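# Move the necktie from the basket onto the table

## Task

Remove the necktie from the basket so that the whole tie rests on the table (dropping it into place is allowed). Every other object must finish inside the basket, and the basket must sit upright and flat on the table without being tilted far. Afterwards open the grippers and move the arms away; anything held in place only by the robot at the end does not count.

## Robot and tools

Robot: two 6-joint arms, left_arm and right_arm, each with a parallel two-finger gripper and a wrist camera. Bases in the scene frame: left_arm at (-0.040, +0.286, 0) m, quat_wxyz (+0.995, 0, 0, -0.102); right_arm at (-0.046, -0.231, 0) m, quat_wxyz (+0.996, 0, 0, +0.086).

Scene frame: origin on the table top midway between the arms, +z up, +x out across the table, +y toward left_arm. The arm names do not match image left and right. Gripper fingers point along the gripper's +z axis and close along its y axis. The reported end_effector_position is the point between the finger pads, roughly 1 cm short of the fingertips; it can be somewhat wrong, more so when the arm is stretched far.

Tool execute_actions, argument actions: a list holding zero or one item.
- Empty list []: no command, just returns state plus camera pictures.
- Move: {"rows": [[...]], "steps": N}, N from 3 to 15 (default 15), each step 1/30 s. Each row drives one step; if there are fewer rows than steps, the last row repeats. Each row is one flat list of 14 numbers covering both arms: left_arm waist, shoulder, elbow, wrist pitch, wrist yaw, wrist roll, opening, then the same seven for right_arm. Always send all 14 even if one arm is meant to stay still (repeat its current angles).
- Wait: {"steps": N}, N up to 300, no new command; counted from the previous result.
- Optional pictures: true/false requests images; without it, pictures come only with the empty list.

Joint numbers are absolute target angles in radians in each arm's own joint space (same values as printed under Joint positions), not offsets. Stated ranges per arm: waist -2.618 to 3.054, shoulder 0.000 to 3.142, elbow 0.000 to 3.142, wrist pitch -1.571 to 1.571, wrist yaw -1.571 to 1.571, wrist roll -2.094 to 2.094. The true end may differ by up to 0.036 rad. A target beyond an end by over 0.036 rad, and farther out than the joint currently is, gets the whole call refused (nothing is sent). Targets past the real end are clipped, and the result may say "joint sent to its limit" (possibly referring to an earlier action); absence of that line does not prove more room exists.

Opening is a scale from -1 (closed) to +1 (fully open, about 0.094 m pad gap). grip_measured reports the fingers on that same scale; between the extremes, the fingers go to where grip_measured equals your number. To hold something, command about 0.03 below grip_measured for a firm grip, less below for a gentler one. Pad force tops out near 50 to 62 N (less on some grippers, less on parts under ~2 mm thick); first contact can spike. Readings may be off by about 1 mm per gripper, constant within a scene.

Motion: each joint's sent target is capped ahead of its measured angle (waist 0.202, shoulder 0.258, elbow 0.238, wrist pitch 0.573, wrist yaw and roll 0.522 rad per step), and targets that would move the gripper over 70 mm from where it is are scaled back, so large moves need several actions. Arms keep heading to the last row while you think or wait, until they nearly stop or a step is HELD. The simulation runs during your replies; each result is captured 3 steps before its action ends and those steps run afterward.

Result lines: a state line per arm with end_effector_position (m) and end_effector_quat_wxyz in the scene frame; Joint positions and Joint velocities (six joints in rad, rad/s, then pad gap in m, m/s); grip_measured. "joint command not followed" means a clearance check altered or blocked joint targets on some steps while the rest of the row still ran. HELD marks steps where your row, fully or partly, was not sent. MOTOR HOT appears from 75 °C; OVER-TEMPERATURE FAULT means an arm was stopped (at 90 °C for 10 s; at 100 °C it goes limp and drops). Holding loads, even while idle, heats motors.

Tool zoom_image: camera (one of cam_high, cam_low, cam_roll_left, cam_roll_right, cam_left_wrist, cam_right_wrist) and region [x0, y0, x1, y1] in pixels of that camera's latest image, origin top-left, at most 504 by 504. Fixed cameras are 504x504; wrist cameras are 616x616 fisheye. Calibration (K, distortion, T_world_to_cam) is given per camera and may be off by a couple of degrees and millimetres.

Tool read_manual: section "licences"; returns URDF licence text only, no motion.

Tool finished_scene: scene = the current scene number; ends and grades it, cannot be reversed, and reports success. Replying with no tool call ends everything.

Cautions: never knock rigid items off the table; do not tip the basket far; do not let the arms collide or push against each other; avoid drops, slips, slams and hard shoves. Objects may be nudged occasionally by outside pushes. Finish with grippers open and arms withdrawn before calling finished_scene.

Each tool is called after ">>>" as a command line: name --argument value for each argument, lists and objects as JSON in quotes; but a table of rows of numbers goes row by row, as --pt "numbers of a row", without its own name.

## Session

>>> execute_actions --actions '[]'

Scene clock: 0.00 s of 5400.00 s.
left_arm: end_effector_position=(+0.3289, +0.2093, +0.4131) grip_measured=+1.000 end_effector_quat_wxyz=(+0.709, +0.074, +0.697, -0.072) | right_arm: end_effector_position=(+0.3272, -0.1595, +0.4002) grip_measured=+1.000 end_effector_quat_wxyz=(+0.696, -0.064, +0.711, +0.070)
Joint positions: left_arm=[-0.005  1.032  1.047  0.001 -0.002  0.005  0.094] | right_arm=[ 0.014  1.039  1.036 -0.017 -0.004  0.01   0.094]
Joint velocities: left_arm=[ 0.007  0.007 -0.022 -0.051 -0.007 -0.037  0.   ] | right_arm=[-0.012  0.002  0.012 -0.007  0.066  0.022  0.   ]
Motor temperatures (°C, as the motors report them): left_arm=[26 26 26 26 26 24] | right_arm=[26 24 26 24 26 24]

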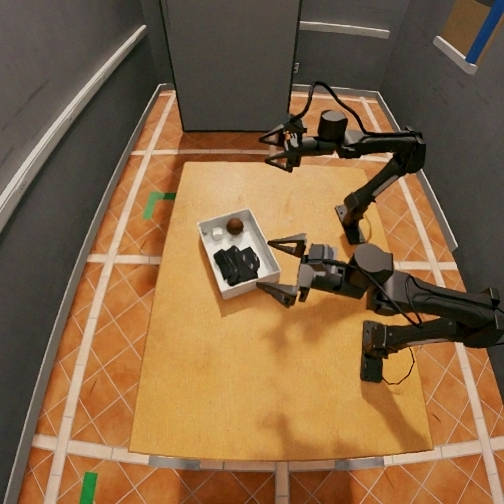

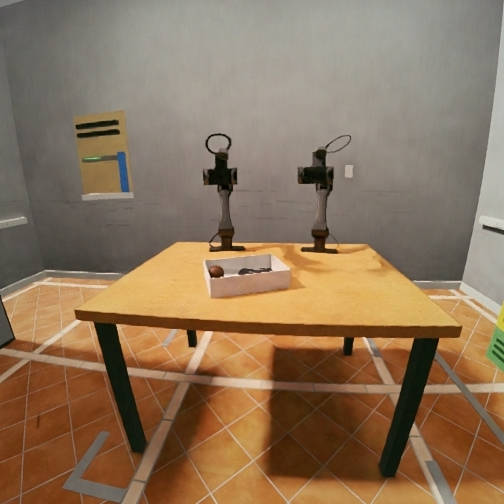

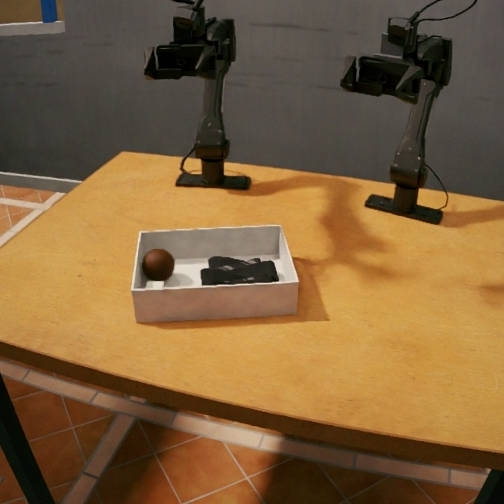

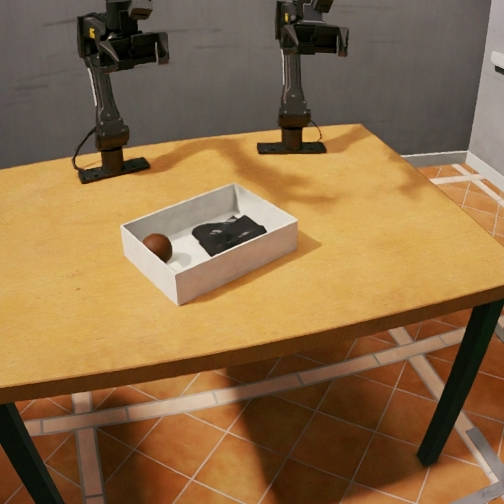

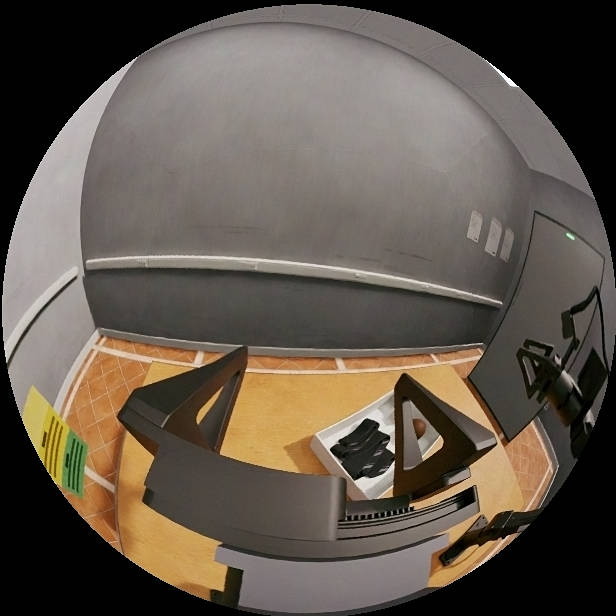

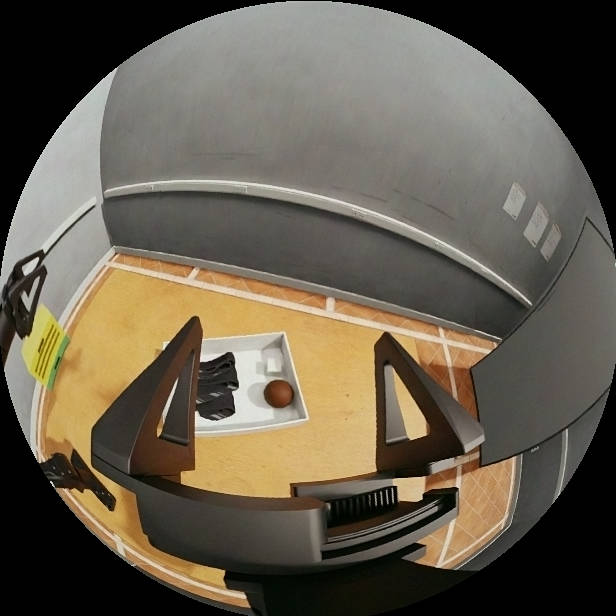

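>>> zoom_image --camera "cam_high" --region '[185, 200, 295, 305]'

>>> zoom_image --camera "cam_roll_left" --region '[120, 215, 320, 335]'

>>> zoom_image --camera "cam_roll_right" --region '[110, 175, 310, 310]'

>>> zoom_image --camera "cam_left_wrist" --region '[300, 380, 440, 510]'

>>> zoom_image --camera "cam_right_wrist" --region '[160, 320, 320, 450]'

Region (185, 200, 295, 305) of cam_high's 504x504 image, scaled by 4.582, with more detail than that image has; it fills the top 481 rows of this view, and the rest is white.

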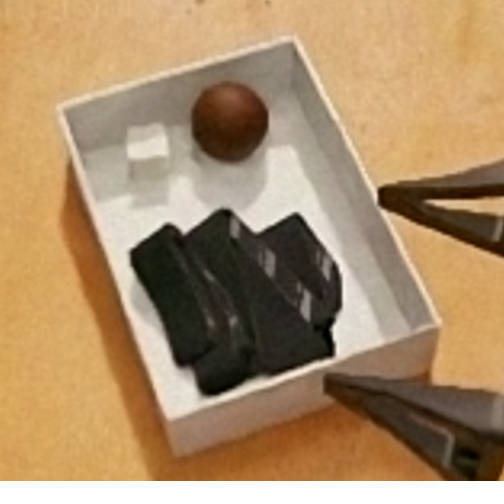

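Region (120, 215, 320, 335) of cam_roll_left's 504x504 image, scaled by 2.520, with more detail than that image has; it fills the top 302 rows of this view, and the rest is white.

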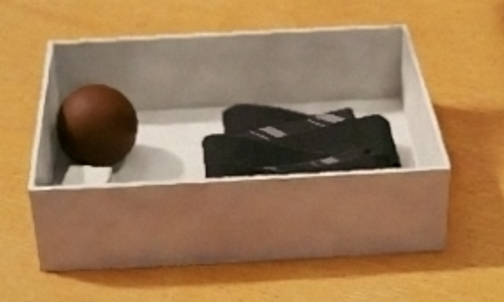

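Region (110, 175, 310, 310) of cam_roll_right's 504x504 image, scaled by 2.520, with more detail than that image has; it fills the top 340 rows of this view, and the rest is white.

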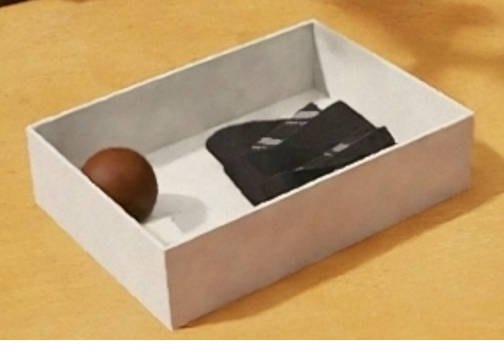

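Region (300, 380, 440, 510) of cam_left_wrist's 616x616 image, scaled by 3.600, with more detail than that image has; it fills the top 468 rows of this view, and the rest is white.

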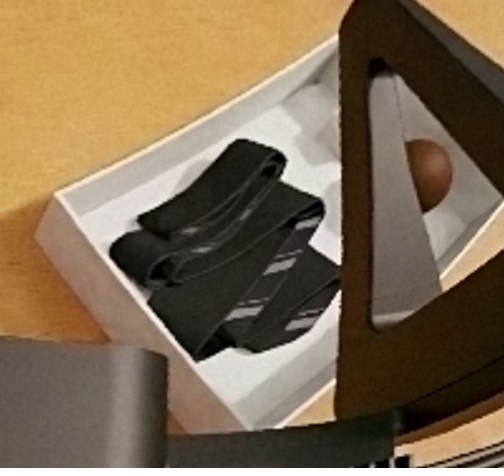

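Region (160, 320, 320, 450) of cam_right_wrist's 616x616 image, scaled by 3.150, with more detail than that image has; it fills the top 410 rows of this view, and the rest is white.

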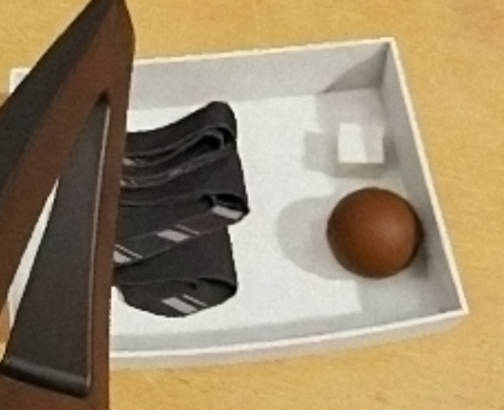

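>>> execute_actions --actions '[{"rows": [[-0.006,1.036,1.051,-0.004,0.001,0.002,1,0.013,1.039,1.036,-0.017,0,0,1],[-0.008,1.048,1.062,-0.014,0.005,0.009,1,0.009,1.039,1.036,-0.017,0,0,1],[-0.012,1.068,1.081,-0.03,0.01,0.019,1,0.004,1.039,1.036,-0.017,0,0,1],[-0.016,1.094,1.105,-0.053,0.017,0.033,1,-0.003,1.039,1.036,-0.017,0,0,1],[-0.022,1.127,1.136,-0.08,0.026,0.05,1,-0.013,1.039,1.036,-0.017,0,0,1],[-0.029,1.165,1.172,-0.113,0.037,0.07,1,-0.023,1.039,1.036,-0.017,0,0,1],[-0.037,1.208,1.213,-0.15,0.049,0.093,1,-0.036,1.039,1.036,-0.017,0,0,1],[-0.046,1.256,1.258,-0.19,0.062,0.118,1,-0.049,1.039,1.036,-0.017,0,0,1],[-0.056,1.308,1.307,-0.234,0.077,0.146,1,-0.064,1.039,1.036,-0.017,0,0,1],[-0.066,1.363,1.359,-0.281,0.092,0.175,1,-0.079,1.039,1.036,-0.017,0,0,1],[-0.077,1.421,1.414,-0.331,0.108,0.206,1,-0.096,1.039,1.036,-0.017,0,0,1],[-0.088,1.482,1.47,-0.382,0.125,0.238,1,-0.113,1.039,1.036,-0.017,0,0,1],[-0.099,1.544,1.529,-0.435,0.142,0.27,1,-0.13,1.039,1.036,-0.017,0,0,1],[-0.111,1.607,1.588,-0.488,0.16,0.304,1,-0.148,1.039,1.036,-0.017,0,0,1],[-0.123,1.671,1.649,-0.543,0.178,0.338,1,-0.166,1.039,1.036,-0.017,0,0,1]], "steps": 15}]'

>>> execute_actions --actions '[{"rows": [[-0.134,1.735,1.709,-0.597,0.195,0.371,1,-0.184,1.039,1.036,-0.017,0,0,1],[-0.146,1.798,1.768,-0.65,0.213,0.405,1,-0.202,1.039,1.036,-0.017,0,0,1],[-0.157,1.86,1.827,-0.703,0.23,0.437,1,-0.219,1.039,1.036,-0.017,0,0,1],[-0.168,1.921,1.883,-0.754,0.247,0.469,1,-0.236,1.039,1.036,-0.017,0,0,1],[-0.179,1.979,1.938,-0.804,0.263,0.5,1,-0.253,1.039,1.036,-0.017,0,0,1],[-0.189,2.034,1.99,-0.851,0.278,0.529,1,-0.268,1.039,1.036,-0.017,0,0,1],[-0.199,2.086,2.039,-0.895,0.293,0.557,1,-0.283,1.039,1.036,-0.017,0,0,1],[-0.208,2.134,2.084,-0.935,0.306,0.582,1,-0.296,1.039,1.036,-0.017,0,0,1],[-0.216,2.177,2.125,-0.972,0.318,0.605,1,-0.309,1.039,1.036,-0.017,0,0,1],[-0.223,2.215,2.161,-1.005,0.329,0.625,1,-0.319,1.039,1.036,-0.017,0,0,1],[-0.229,2.248,2.192,-1.032,0.338,0.642,1,-0.329,1.039,1.036,-0.017,0,0,1],[-0.233,2.274,2.216,-1.055,0.345,0.656,1,-0.336,1.039,1.036,-0.017,0,0,1],[-0.237,2.294,2.235,-1.071,0.35,0.666,1,-0.341,1.039,1.036,-0.017,0,0,1],[-0.239,2.306,2.246,-1.081,0.354,0.673,1,-0.345,1.039,1.036,-0.017,0,0,1],[-0.24,2.31,2.25,-1.085,0.355,0.675,1,-0.346,1.039,1.036,-0.017,0,0,1]], "steps": 15}]'

>>> execute_actions --actions '[{"steps": 18}]' --pictures true

Scene clock: 2.57 s of 5400.00 s.
left_arm: end_effector_position=(+0.3974, +0.1594, +0.3853) grip_measured=+1.000 end_effector_quat_wxyz=(+0.628, +0.169, +0.757, -0.066) | right_arm: end_effector_position=(+0.3321, -0.1932, +0.4010) grip_measured=+1.000 end_effector_quat_wxyz=(+0.700, -0.034, +0.712, +0.037)
Joint positions: left_arm=[-0.056  1.369  1.363 -0.198  0.063  0.129  0.094] | right_arm=[-0.076  1.039  1.036 -0.014 -0.004  0.006  0.094]
Joint velocities: left_arm=[-0.3    1.643  1.6   -0.989  0.374  0.593  0.   ] | right_arm=[-0.476 -0.022  0.007 -0.022  0.007 -0.022  0.   ]
Motor temperatures (°C, as the motors report them): left_arm=[26 26 27 27 26 24] | right_arm=[26 24 27 25 26 24]
Steps of this call (steps 1 to 65: nothing new was sent; steps 66 to 77: the first 12 steps of this action). Readings (joint positions):
66: left_arm=[-0.005 1.032 1.047 0.001 -0.002 0.005] | right_arm=[0.014 1.039 1.036 -0.017 -0.004 0.009]
67: left_arm=[-0.005 1.033 1.047 0.001 -0.002 0.005] | right_arm=[0.014 1.039 1.036 -0.016 -0.004 0.009]
69: left_arm=[-0.005 1.045 1.055 -0.007 0.001 0.009] | right_arm=[0.013 1.039 1.036 -0.015 -0.004 0.007]
73: left_arm=[-0.019 1.165 1.166 -0.076 0.020 0.048] | right_arm=[-0.017 1.039 1.036 -0.014 -0.004 0.006]
77: the state above

Scene clock: 3.07 s of 5400.00 s.
left_arm: end_effector_position=(+0.4572, +0.0109, +0.1577) grip_measured=+1.000 end_effector_quat_wxyz=(+0.293, +0.480, +0.819, -0.117) | right_arm: end_effector_position=(+0.3304, -0.2835, +0.4010) grip_measured=+1.000 end_effector_quat_wxyz=(+0.699, +0.052, +0.711, -0.047)
Joint positions: left_arm=[-0.215  2.239  2.131 -0.879  0.285  0.555  0.094] | right_arm=[-0.313  1.039  1.036 -0.014 -0.001  0.005  0.094]
Joint velocities: left_arm=[-0.222  1.038  0.794 -1.033  0.286  0.652  0.   ] | right_arm=[-0.276  0.007  0.002  0.022 -0.066  0.007  0.   ]
Motor temperatures (°C, as the motors report them): left_arm=[26 26 27 27 26 24] | right_arm=[26 24 27 25 26 24]
Steps of this call (steps 1 to 3: the last 3 steps of your previous action; steps 4 to 15: the first 12 steps of this action). Readings (joint positions):
4: left_arm=[-0.100 1.616 1.597 -0.366 0.121 0.239] | right_arm=[-0.145 1.039 1.036 -0.014 -0.003 0.006]
5: left_arm=[-0.111 1.681 1.657 -0.413 0.137 0.269] | right_arm=[-0.163 1.039 1.036 -0.014 -0.003 0.006]
7: left_arm=[-0.134 1.810 1.773 -0.510 0.169 0.331] | right_arm=[-0.199 1.039 1.036 -0.014 -0.002 0.006]
11: left_arm=[-0.178 2.052 1.982 -0.706 0.232 0.452] | right_arm=[-0.264 1.039 1.036 -0.014 -0.002 0.005]
15: the state above

Scene clock: 3.67 s of 5400.00 s.
left_arm: end_effector_position=(+0.4251, +0.0014, +0.1213) grip_measured=+1.000 end_effector_quat_wxyz=(+0.207, +0.536, +0.806, -0.145) | right_arm: end_effector_position=(+0.3291, -0.2924, +0.4010) grip_measured=+1.000 end_effector_quat_wxyz=(+0.699, +0.060, +0.711, -0.055)
Joint positions: left_arm=[-0.237  2.333  2.221 -1.07   0.342  0.665  0.094] | right_arm=[-0.337  1.039  1.036 -0.014 -0.001  0.005  0.094]
Joint velocities: left_arm=[-0.002 -0.007 -0.007  0.007 -0.095 -0.051  0.   ] | right_arm=[ 0.012  0.002 -0.002 -0.022  0.022 -0.007  0.   ]
Motor temperatures (°C, as the motors report them): left_arm=[26 27 27 27 26 24] | right_arm=[26 24 27 25 26 24]
Kept back: nothing.
Steps of this call (steps 1 to 3: the last 3 steps of your previous action; steps 4 to 18: the robot went on to your last target). Readings (joint positions):
1: left_arm=[-0.222 2.273 2.156 -0.915 0.296 0.575] | right_arm=[-0.321 1.039 1.036 -0.014 -0.001 0.005]
2: left_arm=[-0.227 2.300 2.175 -0.947 0.305 0.593] | right_arm=[-0.328 1.039 1.036 -0.014 -0.001 0.005]
4: left_arm=[-0.235 2.331 2.193 -0.996 0.319 0.620] | right_arm=[-0.335 1.039 1.036 -0.014 -0.001 0.005]
8: left_arm=[-0.237 2.338 2.207 -1.053 0.332 0.648] | right_arm=[-0.337 1.039 1.036 -0.014 -0.001 0.005]
18: the state above
camera_calibration (this result's frames):
cam_left_wrist: T_world_to_cam=[[-0.833998, -0.550585, 0.0361024, 0.357251], [-0.551069, 0.834448, -0.00434204, 0.275208], [-0.0277349, -0.0235162, -0.999339, 0.245208], [0, 0, 0, 1]] pos_world=[0.456406, -0.027183, 0.233343]
cam_right_wrist: T_world_to_cam=[[-0.209195, -0.953711, 0.21604, -0.304265], [-0.776692, 0.0278212, -0.629266, 0.533998], [0.594127, -0.299436, -0.74656, 0.114914], [0, 0, 0, 1]] pos_world=[0.282828, -0.270628, 0.48755]

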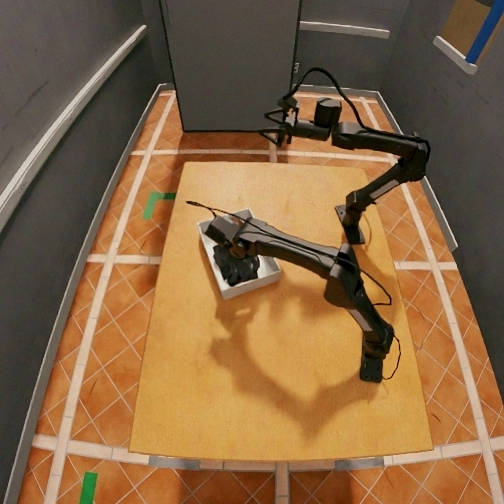

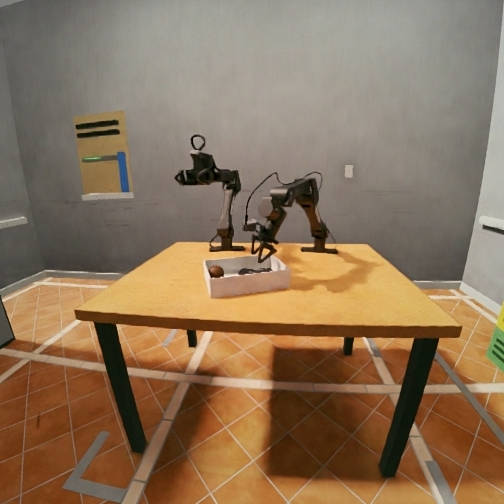

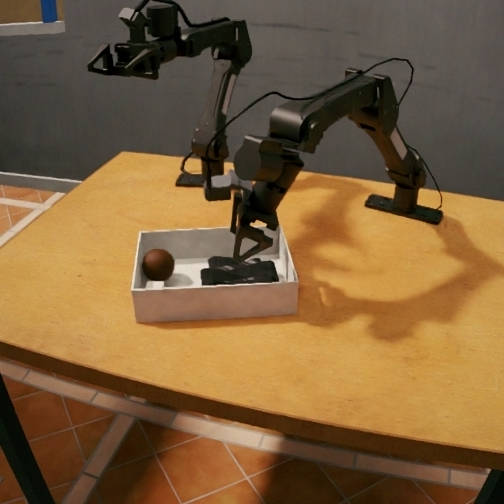

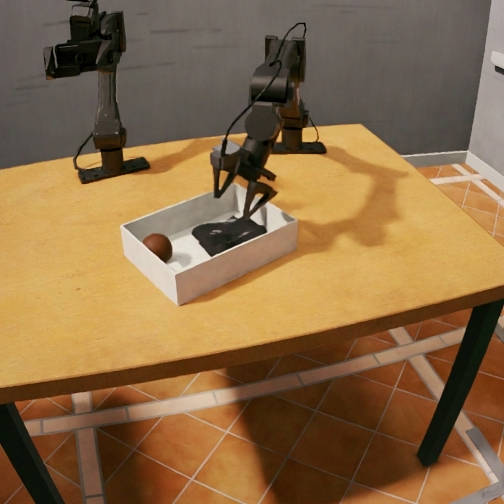

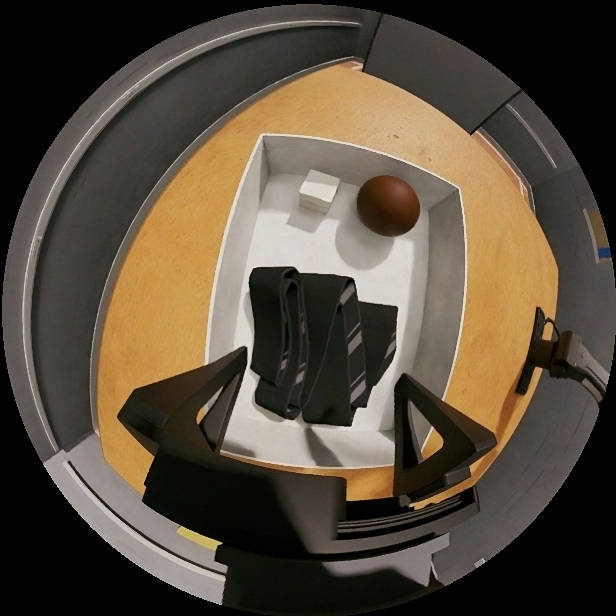

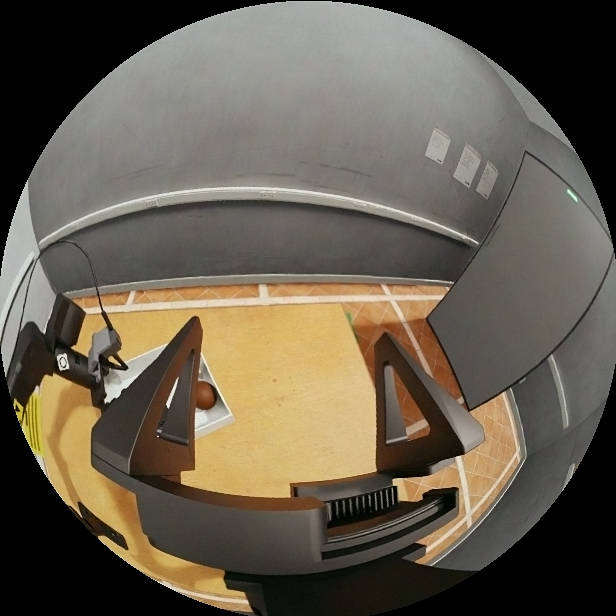

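>>> zoom_image --camera "cam_left_wrist" --region '[200, 240, 450, 470]'

Region (200, 240, 450, 470) of cam_left_wrist's 616x616 image, scaled by 2.016, with more detail than that image has; it fills the top 464 rows of this view, and the rest is white.

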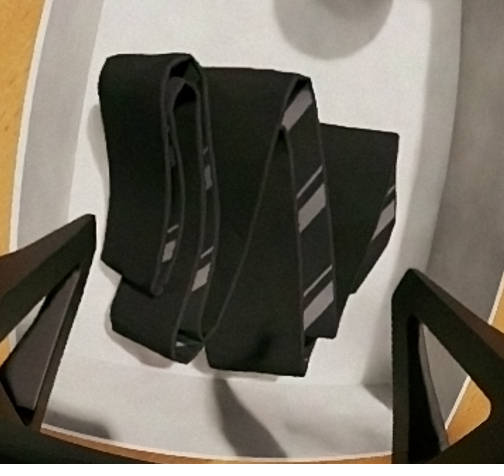

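>>> execute_actions --actions '[{"rows": [[-0.245,2.35,2.22,-1.06,0.34,0.66,1,-0.346,1.039,1.036,-0.017,0,0,1],[-0.25,2.36,2.22,-1.045,0.335,0.655,1,-0.346,1.039,1.036,-0.017,0,0,1],[-0.255,2.37,2.22,-1.03,0.33,0.65,1,-0.346,1.039,1.036,-0.017,0,0,1],[-0.26,2.378,2.215,-1.012,0.328,0.645,1,-0.346,1.039,1.036,-0.017,0,0,1],[-0.263,2.385,2.21,-0.995,0.326,0.64,1,-0.346,1.039,1.036,-0.017,0,0,1],[-0.265,2.39,2.2,-0.978,0.325,0.638,1,-0.346,1.039,1.036,-0.017,0,0,1],[-0.265,2.39,2.188,-0.96,0.325,0.638,1,-0.346,1.039,1.036,-0.017,0,0,1],[-0.265,2.39,2.172,-0.942,0.325,0.638,1,-0.346,1.039,1.036,-0.017,0,0,1],[-0.265,2.39,2.155,-0.924,0.325,0.638,1,-0.346,1.039,1.036,-0.017,0,0,1],[-0.265,2.39,2.137,-0.906,0.325,0.638,1,-0.346,1.039,1.036,-0.017,0,0,1],[-0.265,2.39,2.119,-0.889,0.325,0.638,1,-0.346,1.039,1.036,-0.017,0,0,1],[-0.265,2.39,2.102,-0.874,0.325,0.638,1,-0.346,1.039,1.036,-0.017,0,0,1],[-0.265,2.39,2.087,-0.862,0.325,0.638,1,-0.346,1.039,1.036,-0.017,0,0,1],[-0.265,2.39,2.075,-0.853,0.325,0.638,1,-0.346,1.039,1.036,-0.017,0,0,1],[-0.265,2.39,2.066,-0.848,0.325,0.638,1,-0.346,1.039,1.036,-0.017,0,0,1]], "steps": 15}]'

>>> execute_actions --actions '[{"steps": 14}]' --pictures true

Scene clock: 5.43 s of 5400.00 s.
left_arm: end_effector_position=(+0.4294, -0.0097, +0.0736) grip_measured=+1.000 end_effector_quat_wxyz=(+0.197, +0.536, +0.808, -0.142) | right_arm: end_effector_position=(+0.3291, -0.2924, +0.4010) grip_measured=+1.000 end_effector_quat_wxyz=(+0.699, +0.060, +0.711, -0.055)
Joint positions: left_arm=[-0.257  2.39   2.14  -0.947  0.327  0.648  0.094] | right_arm=[-0.337  1.039  1.036 -0.014 -0.001  0.005  0.094]
Joint velocities: left_arm=[-0.022  0.032 -0.525  0.418 -0.022 -0.066  0.   ] | right_arm=[-0.002  0.007 -0.007 -0.051 -0.037  0.007  0.   ]
Motor temperatures (°C, as the motors report them): left_arm=[26 28 27 27 26 24] | right_arm=[26 24 27 26 26 24]
Steps of this call (steps 1 to 15: the robot went on to your last target; steps 16 to 41: nothing new was sent; steps 42 to 53: the first 12 steps of this action). Readings (joint positions):
42: left_arm=[-0.237 2.335 2.221 -1.073 0.342 0.667] | right_arm=[-0.337 1.039 1.036 -0.014 -0.001 0.005]
43: left_arm=[-0.237 2.337 2.221 -1.070 0.341 0.666] | right_arm=[-0.337 1.039 1.036 -0.014 -0.001 0.005]
45: left_arm=[-0.239 2.348 2.221 -1.057 0.337 0.662] | right_arm=[-0.337 1.039 1.036 -0.014 -0.001 0.005]
49: left_arm=[-0.249 2.381 2.206 -1.006 0.329 0.652] | right_arm=[-0.337 1.039 1.036 -0.014 -0.001 0.005]
53: the state above

Scene clock: 5.90 s of 5400.00 s.
left_arm: end_effector_position=(+0.4309, -0.0100, +0.0526) grip_measured=+1.000 end_effector_quat_wxyz=(+0.199, +0.535, +0.809, -0.140) | right_arm: end_effector_position=(+0.3291, -0.2924, +0.4010) grip_measured=+1.000 end_effector_quat_wxyz=(+0.699, +0.060, +0.711, -0.055)
Joint positions: left_arm=[-0.257  2.399  2.071 -0.866  0.323  0.645  0.094] | right_arm=[-0.337  1.039  1.036 -0.014 -0.001  0.005  0.094]
Joint velocities: left_arm=[-0.017  0.012 -0.012  0.081 -0.022  0.11   0.   ] | right_arm=[-0.002 -0.002 -0.012 -0.037  0.051  0.022  0.   ]
Motor temperatures (°C, as the motors report them): left_arm=[26 28 27 27 26 24] | right_arm=[26 24 27 26 26 24]
Kept back: nothing.
Steps of this call (steps 1 to 3: the last 3 steps of your previous action; steps 4 to 14: the robot went on to your last target). Readings (joint positions):
1: left_arm=[-0.257 2.391 2.123 -0.933 0.326 0.647] | right_arm=[-0.337 1.039 1.036 -0.014 -0.001 0.005]
2: left_arm=[-0.257 2.392 2.107 -0.921 0.326 0.647] | right_arm=[-0.337 1.039 1.036 -0.014 -0.001 0.005]
4: left_arm=[-0.257 2.395 2.083 -0.902 0.324 0.646] | right_arm=[-0.337 1.039 1.036 -0.014 -0.001 0.005]
8: left_arm=[-0.257 2.399 2.071 -0.883 0.323 0.645] | right_arm=[-0.337 1.039 1.036 -0.014 -0.001 0.005]
14: the state above
camera_calibration (this result's frames):
cam_left_wrist: T_world_to_cam=[[-0.831094, -0.55497, 0.0359235, 0.357012], [-0.554791, 0.831842, 0.0156784, 0.288148], [-0.0385838, -0.00689982, -0.999232, 0.181334], [0, 0, 0, 1]] pos_world=[0.463569, -0.0403109, 0.163852]
cam_right_wrist: T_world_to_cam=[[-0.209195, -0.953711, 0.21604, -0.304265], [-0.776692, 0.0278212, -0.629266, 0.533998], [0.594127, -0.299436, -0.74656, 0.114914], [0, 0, 0, 1]] pos_world=[0.282828, -0.270628, 0.48755]

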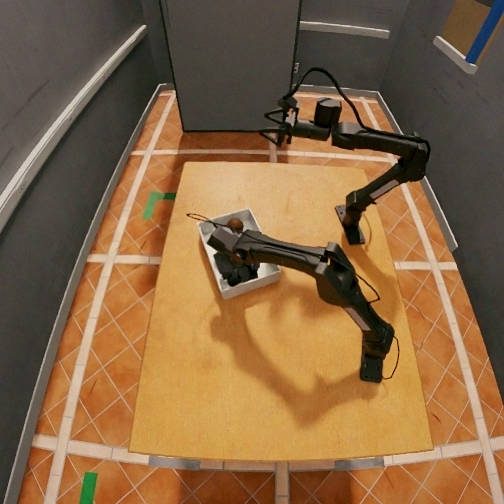

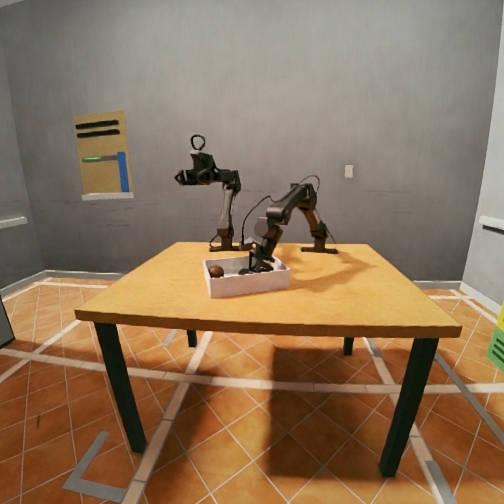

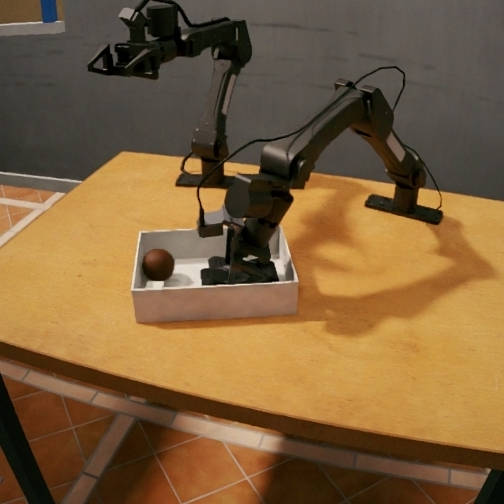

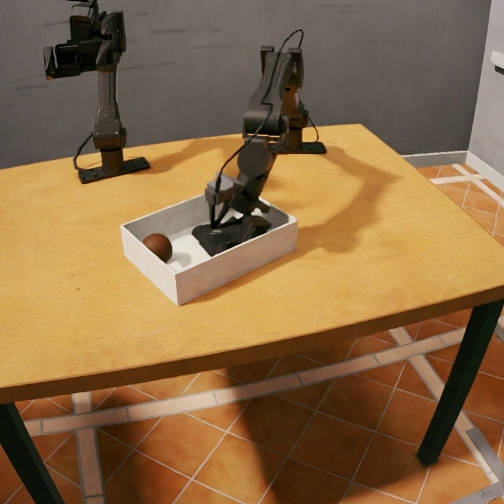

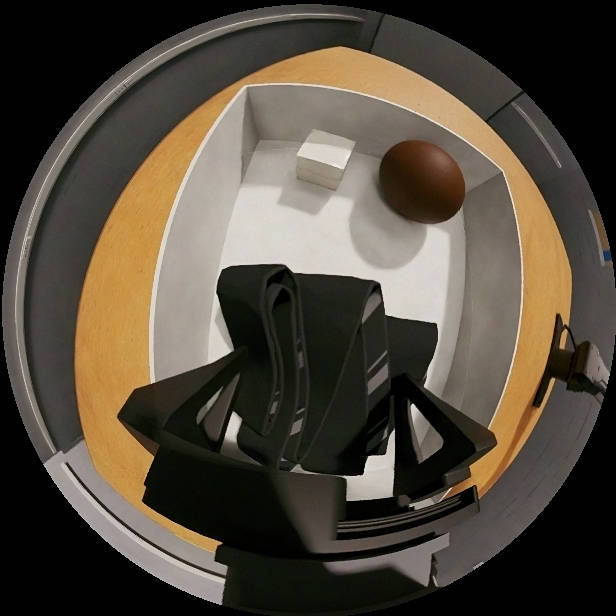

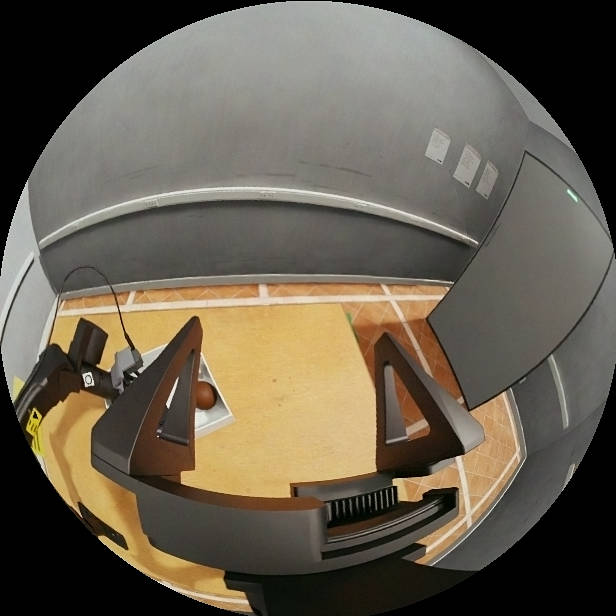

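>>> zoom_image --camera "cam_left_wrist" --region '[140, 250, 480, 490]'

Region (140, 250, 480, 490) of cam_left_wrist's 616x616 image, scaled by 1.482, with more detail than that image has; it fills the top 356 rows of this view, and the rest is white.

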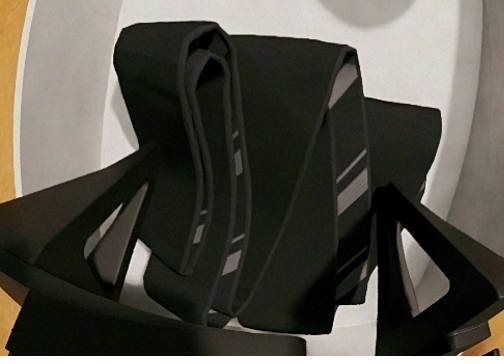

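>>> execute_actions --actions '[{"rows": [[-0.265,2.395,2.058,-0.84,0.325,0.638,1,-0.346,1.039,1.036,-0.017,0,0,1],[-0.265,2.398,2.05,-0.83,0.325,0.638,1,-0.346,1.039,1.036,-0.017,0,0,1],[-0.265,2.401,2.041,-0.82,0.325,0.638,1,-0.346,1.039,1.036,-0.017,0,0,1],[-0.265,2.403,2.032,-0.81,0.325,0.638,1,-0.346,1.039,1.036,-0.017,0,0,1],[-0.265,2.405,2.023,-0.8,0.325,0.638,1,-0.346,1.039,1.036,-0.017,0,0,1],[-0.265,2.406,2.015,-0.793,0.325,0.638,1,-0.346,1.039,1.036,-0.017,0,0,1],[-0.265,2.407,2.008,-0.788,0.325,0.638,1,-0.346,1.039,1.036,-0.017,0,0,1]], "steps": 15}]'

Scene clock: 6.53 s of 5400.00 s.
left_arm: end_effector_position=(+0.4325, -0.0109, +0.0407) grip_measured=+1.000 end_effector_quat_wxyz=(+0.205, +0.535, +0.808, -0.140) | right_arm: end_effector_position=(+0.3291, -0.2924, +0.4011) grip_measured=+1.000 end_effector_quat_wxyz=(+0.699, +0.060, +0.710, -0.055)
Joint positions: left_arm=[-0.257  2.401  2.023 -0.803  0.324  0.645  0.094] | right_arm=[-0.337  1.039  1.036 -0.013 -0.001  0.005  0.094]
Joint velocities: left_arm=[-0.007 -0.027  0.002  0.11  -0.022 -0.007  0.   ] | right_arm=[ 0.017 -0.012  0.002 -0.066  0.037 -0.007  0.   ]
Motor temperatures (°C, as the motors report them): left_arm=[26 28 27 27 26 24] | right_arm=[26 24 27 26 26 24]
Steps of this call (steps 1 to 7: the robot went on to your last target; steps 8 to 19: the first 12 steps of this action). Readings (joint positions):
8: left_arm=[-0.257 2.399 2.071 -0.860 0.323 0.645] | right_arm=[-0.337 1.039 1.036 -0.014 -0.001 0.005]
9: left_arm=[-0.257 2.399 2.070 -0.857 0.323 0.645] | right_arm=[-0.337 1.039 1.036 -0.014 -0.001 0.005]
11: left_arm=[-0.257 2.399 2.061 -0.844 0.323 0.645] | right_arm=[-0.337 1.039 1.036 -0.014 -0.001 0.005]
15: left_arm=[-0.257 2.399 2.028 -0.818 0.323 0.645] | right_arm=[-0.337 1.039 1.036 -0.013 -0.001 0.005]
19: the state above

>>> execute_actions --actions '[{"rows": [[-0.265,2.413,2.004,-0.79,0.325,0.638,1,-0.346,1.039,1.036,-0.017,0,0,1],[-0.265,2.419,2.0,-0.79,0.325,0.638,1,-0.346,1.039,1.036,-0.017,0,0,1],[-0.265,2.425,1.997,-0.79,0.325,0.638,1,-0.346,1.039,1.036,-0.017,0,0,1]], "steps": 12}]' --pictures true

Scene clock: 6.93 s of 5400.00 s.
left_arm: end_effector_position=(+0.4335, -0.0120, +0.0394) grip_measured=+1.000 end_effector_quat_wxyz=(+0.207, +0.535, +0.807, -0.141) | right_arm: end_effector_position=(+0.3291, -0.2924, +0.4011) grip_measured=+1.000 end_effector_quat_wxyz=(+0.699, +0.060, +0.710, -0.055)
Joint positions: left_arm=[-0.257  2.406  2.023 -0.794  0.327  0.644  0.094] | right_arm=[-0.337  1.039  1.036 -0.013 -0.001  0.005  0.094]
Joint velocities: left_arm=[-0.022  0.007 -0.007 -0.051  0.037 -0.11   0.   ] | right_arm=[ 0.012 -0.022  0.002  0.051  0.081 -0.051  0.   ]
Motor temperatures (°C, as the motors report them): left_arm=[26 28 27 27 26 24] | right_arm=[26 24 27 26 26 24]
Steps of this call (steps 1 to 3: the last 3 steps of your previous action; steps 4 to 12: the first 9 steps of this action). Readings (joint positions):
4: left_arm=[-0.257 2.401 2.023 -0.800 0.324 0.645] | right_arm=[-0.337 1.039 1.036 -0.013 -0.001 0.005]
5: left_arm=[-0.257 2.403 2.023 -0.800 0.324 0.645] | right_arm=[-0.337 1.039 1.036 -0.013 -0.001 0.005]
7: left_arm=[-0.257 2.405 2.023 -0.797 0.325 0.644] | right_arm=[-0.337 1.039 1.036 -0.013 -0.001 0.005]
11: left_arm=[-0.257 2.406 2.023 -0.794 0.327 0.644] | right_arm=[-0.337 1.039 1.036 -0.013 -0.001 0.005]
12: the state above
camera_calibration (this result's frames):
cam_left_wrist: T_world_to_cam=[[-0.831844, -0.554116, 0.031473, 0.358979], [-0.554409, 0.832244, -0.000697393, 0.291976], [-0.0258068, -0.018029, -0.999504, 0.162564], [0, 0, 0, 1]] pos_world=[0.464684, -0.0411479, 0.151389]
cam_right_wrist: T_world_to_cam=[[-0.209276, -0.953697, 0.216021, -0.304247], [-0.776455, 0.0277819, -0.62956, 0.534087], [0.594408, -0.299482, -0.746317, 0.114781], [0, 0, 0, 1]] pos_world=[0.282797, -0.270623, 0.487626]

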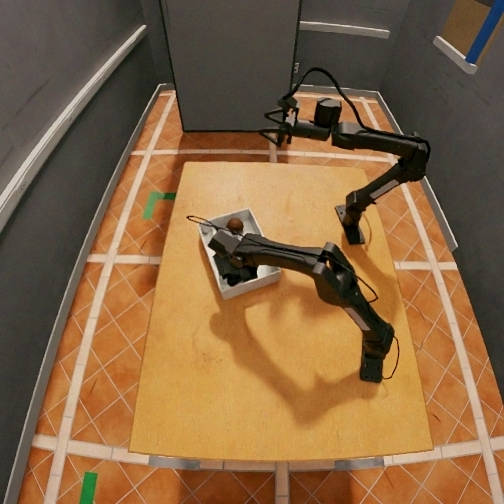

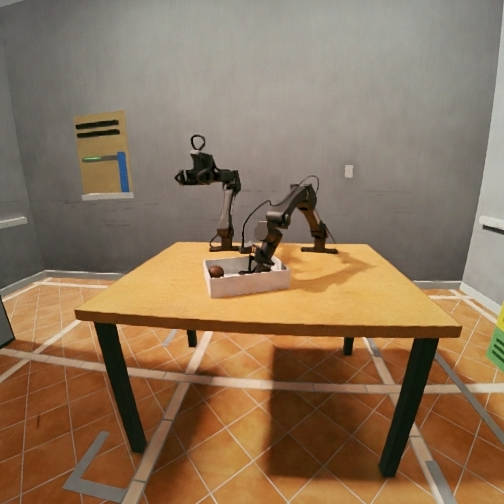

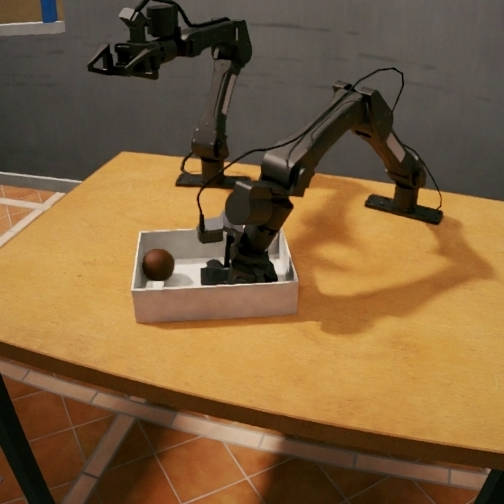

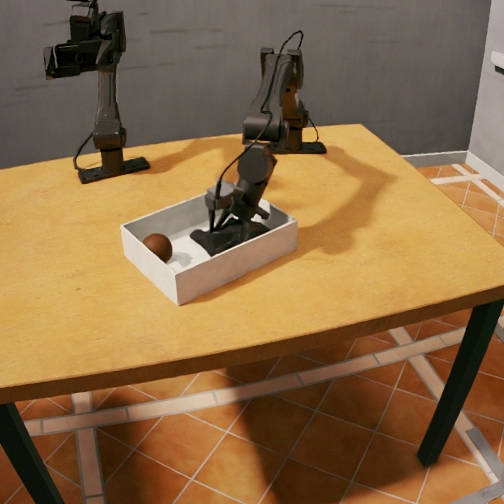

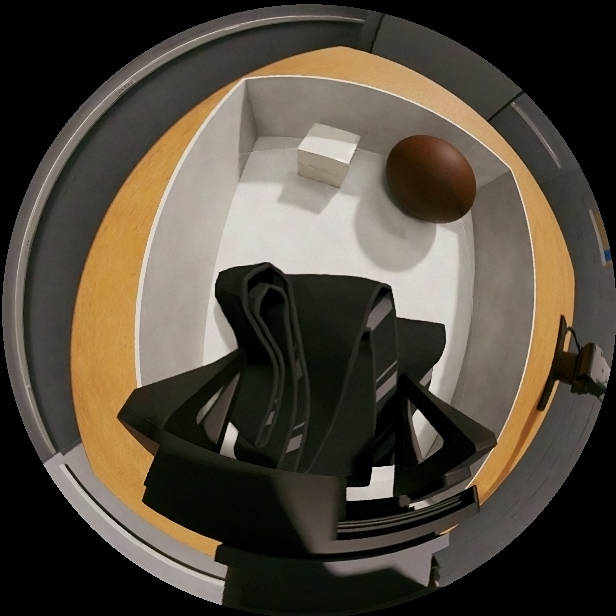

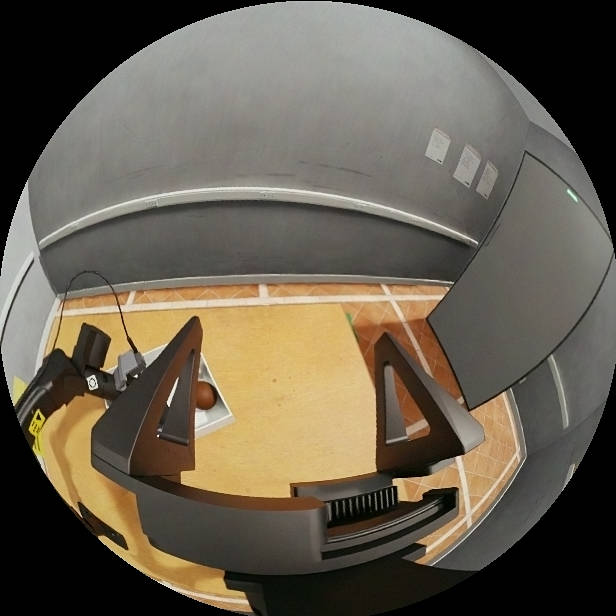

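In contact. Closing.

>>> execute_actions --actions '[{"rows": [[-0.265,2.422,2.0,-0.79,0.325,0.638,0.85,-0.346,1.039,1.036,-0.017,0,0,1],[-0.265,2.422,2.0,-0.79,0.325,0.638,0.7,-0.346,1.039,1.036,-0.017,0,0,1],[-0.265,2.422,2.0,-0.79,0.325,0.638,0.55,-0.346,1.039,1.036,-0.017,0,0,1],[-0.265,2.422,2.0,-0.79,0.325,0.638,0.4,-0.346,1.039,1.036,-0.017,0,0,1],[-0.265,2.422,2.0,-0.79,0.325,0.638,0.25,-0.346,1.039,1.036,-0.017,0,0,1],[-0.265,2.422,2.0,-0.79,0.325,0.638,0.1,-0.346,1.039,1.036,-0.017,0,0,1],[-0.265,2.422,2.0,-0.79,0.325,0.638,-0.05,-0.346,1.039,1.036,-0.017,0,0,1],[-0.265,2.422,2.0,-0.79,0.325,0.638,-0.2,-0.346,1.039,1.036,-0.017,0,0,1],[-0.265,2.422,2.0,-0.79,0.325,0.638,-0.32,-0.346,1.039,1.036,-0.017,0,0,1],[-0.265,2.422,2.0,-0.79,0.325,0.638,-0.44,-0.346,1.039,1.036,-0.017,0,0,1],[-0.265,2.422,2.0,-0.79,0.325,0.638,-0.53,-0.346,1.039,1.036,-0.017,0,0,1],[-0.265,2.422,2.0,-0.79,0.325,0.638,-0.6,-0.346,1.039,1.036,-0.017,0,0,1],[-0.265,2.422,2.0,-0.79,0.325,0.638,-0.66,-0.346,1.039,1.036,-0.017,0,0,1],[-0.265,2.422,2.0,-0.79,0.325,0.638,-0.7,-0.346,1.039,1.036,-0.017,0,0,1]], "steps": 15}]'

>>> execute_actions --actions '[{"steps": 7}]'

Scene clock: 7.57 s of 5400.00 s.
left_arm: end_effector_position=(+0.4395, -0.0157, +0.0443) grip_measured=-0.544 end_effector_quat_wxyz=(+0.223, +0.535, +0.802, -0.141) | right_arm: end_effector_position=(+0.3291, -0.2924, +0.4011) grip_measured=+1.000 end_effector_quat_wxyz=(+0.699, +0.060, +0.710, -0.055)
Joint positions: left_arm=[-0.257  2.403  2.023 -0.763  0.331  0.643  0.021] | right_arm=[-0.337  1.039  1.036 -0.013 -0.001  0.005  0.094]
Joint velocities: left_arm=[ 0.002 -0.037 -0.017  0.183  0.022  0.037 -0.063] | right_arm=[ 0.012  0.002  0.002 -0.095 -0.037  0.007  0.   ]
Motor temperatures (°C, as the motors report them): left_arm=[26 29 27 27 26 24] | right_arm=[26 24 28 26 26 24]
Steps of this call (steps 1 to 3: the last 3 steps of your previous action; steps 4 to 7: the robot went on to your last target; steps 8 to 19: the first 12 steps of this action). Readings (joint positions):
8: left_arm=[-0.257 2.406 2.023 -0.794 0.327 0.643] | right_arm=[-0.337 1.039 1.036 -0.013 -0.001 0.005]
9: left_arm=[-0.257 2.406 2.023 -0.793 0.328 0.643] | right_arm=[-0.337 1.039 1.036 -0.013 -0.001 0.005]
11: left_arm=[-0.257 2.406 2.023 -0.790 0.328 0.643] | right_arm=[-0.337 1.039 1.036 -0.013 -0.001 0.005]
15: left_arm=[-0.257 2.406 2.023 -0.786 0.328 0.643] | right_arm=[-0.337 1.039 1.036 -0.013 -0.001 0.005]
19: the state above

Scene clock: 7.80 s of 5400.00 s.
left_arm: end_effector_position=(+0.4405, -0.0164, +0.0451) grip_measured=-0.551 end_effector_quat_wxyz=(+0.226, +0.535, +0.801, -0.141) | right_arm: end_effector_position=(+0.3291, -0.2924, +0.4011) grip_measured=+1.000 end_effector_quat_wxyz=(+0.699, +0.060, +0.710, -0.055)
Joint positions: left_arm=[-0.257  2.402  2.023 -0.757  0.332  0.643  0.021] | right_arm=[-0.337  1.039  1.036 -0.013 -0.001  0.005  0.094]
Joint velocities: left_arm=[-0.007  0.002  0.017  0.037 -0.051 -0.007 -0.   ] | right_arm=[ 0.007  0.012  0.017 -0.037  0.051 -0.051  0.   ]
Motor temperatures (°C, as the motors report them): left_arm=[26 29 27 27 26 24] | right_arm=[26 24 28 26 26 24]
Kept back: nothing.
Steps of this call (steps 1 to 3: the last 3 steps of your previous action; steps 4 to 7: the robot went on to your last target). Readings (joint positions):
1: left_arm=[-0.257 2.402 2.023 -0.758 0.331 0.643] | right_arm=[-0.337 1.039 1.036 -0.013 -0.001 0.005]
2: left_arm=[-0.257 2.402 2.023 -0.758 0.331 0.643] | right_arm=[-0.337 1.039 1.036 -0.013 -0.001 0.005]
4: left_arm=[-0.257 2.402 2.023 -0.757 0.332 0.643] | right_arm=[-0.337 1.039 1.036 -0.013 -0.001 0.005]
7: the state above


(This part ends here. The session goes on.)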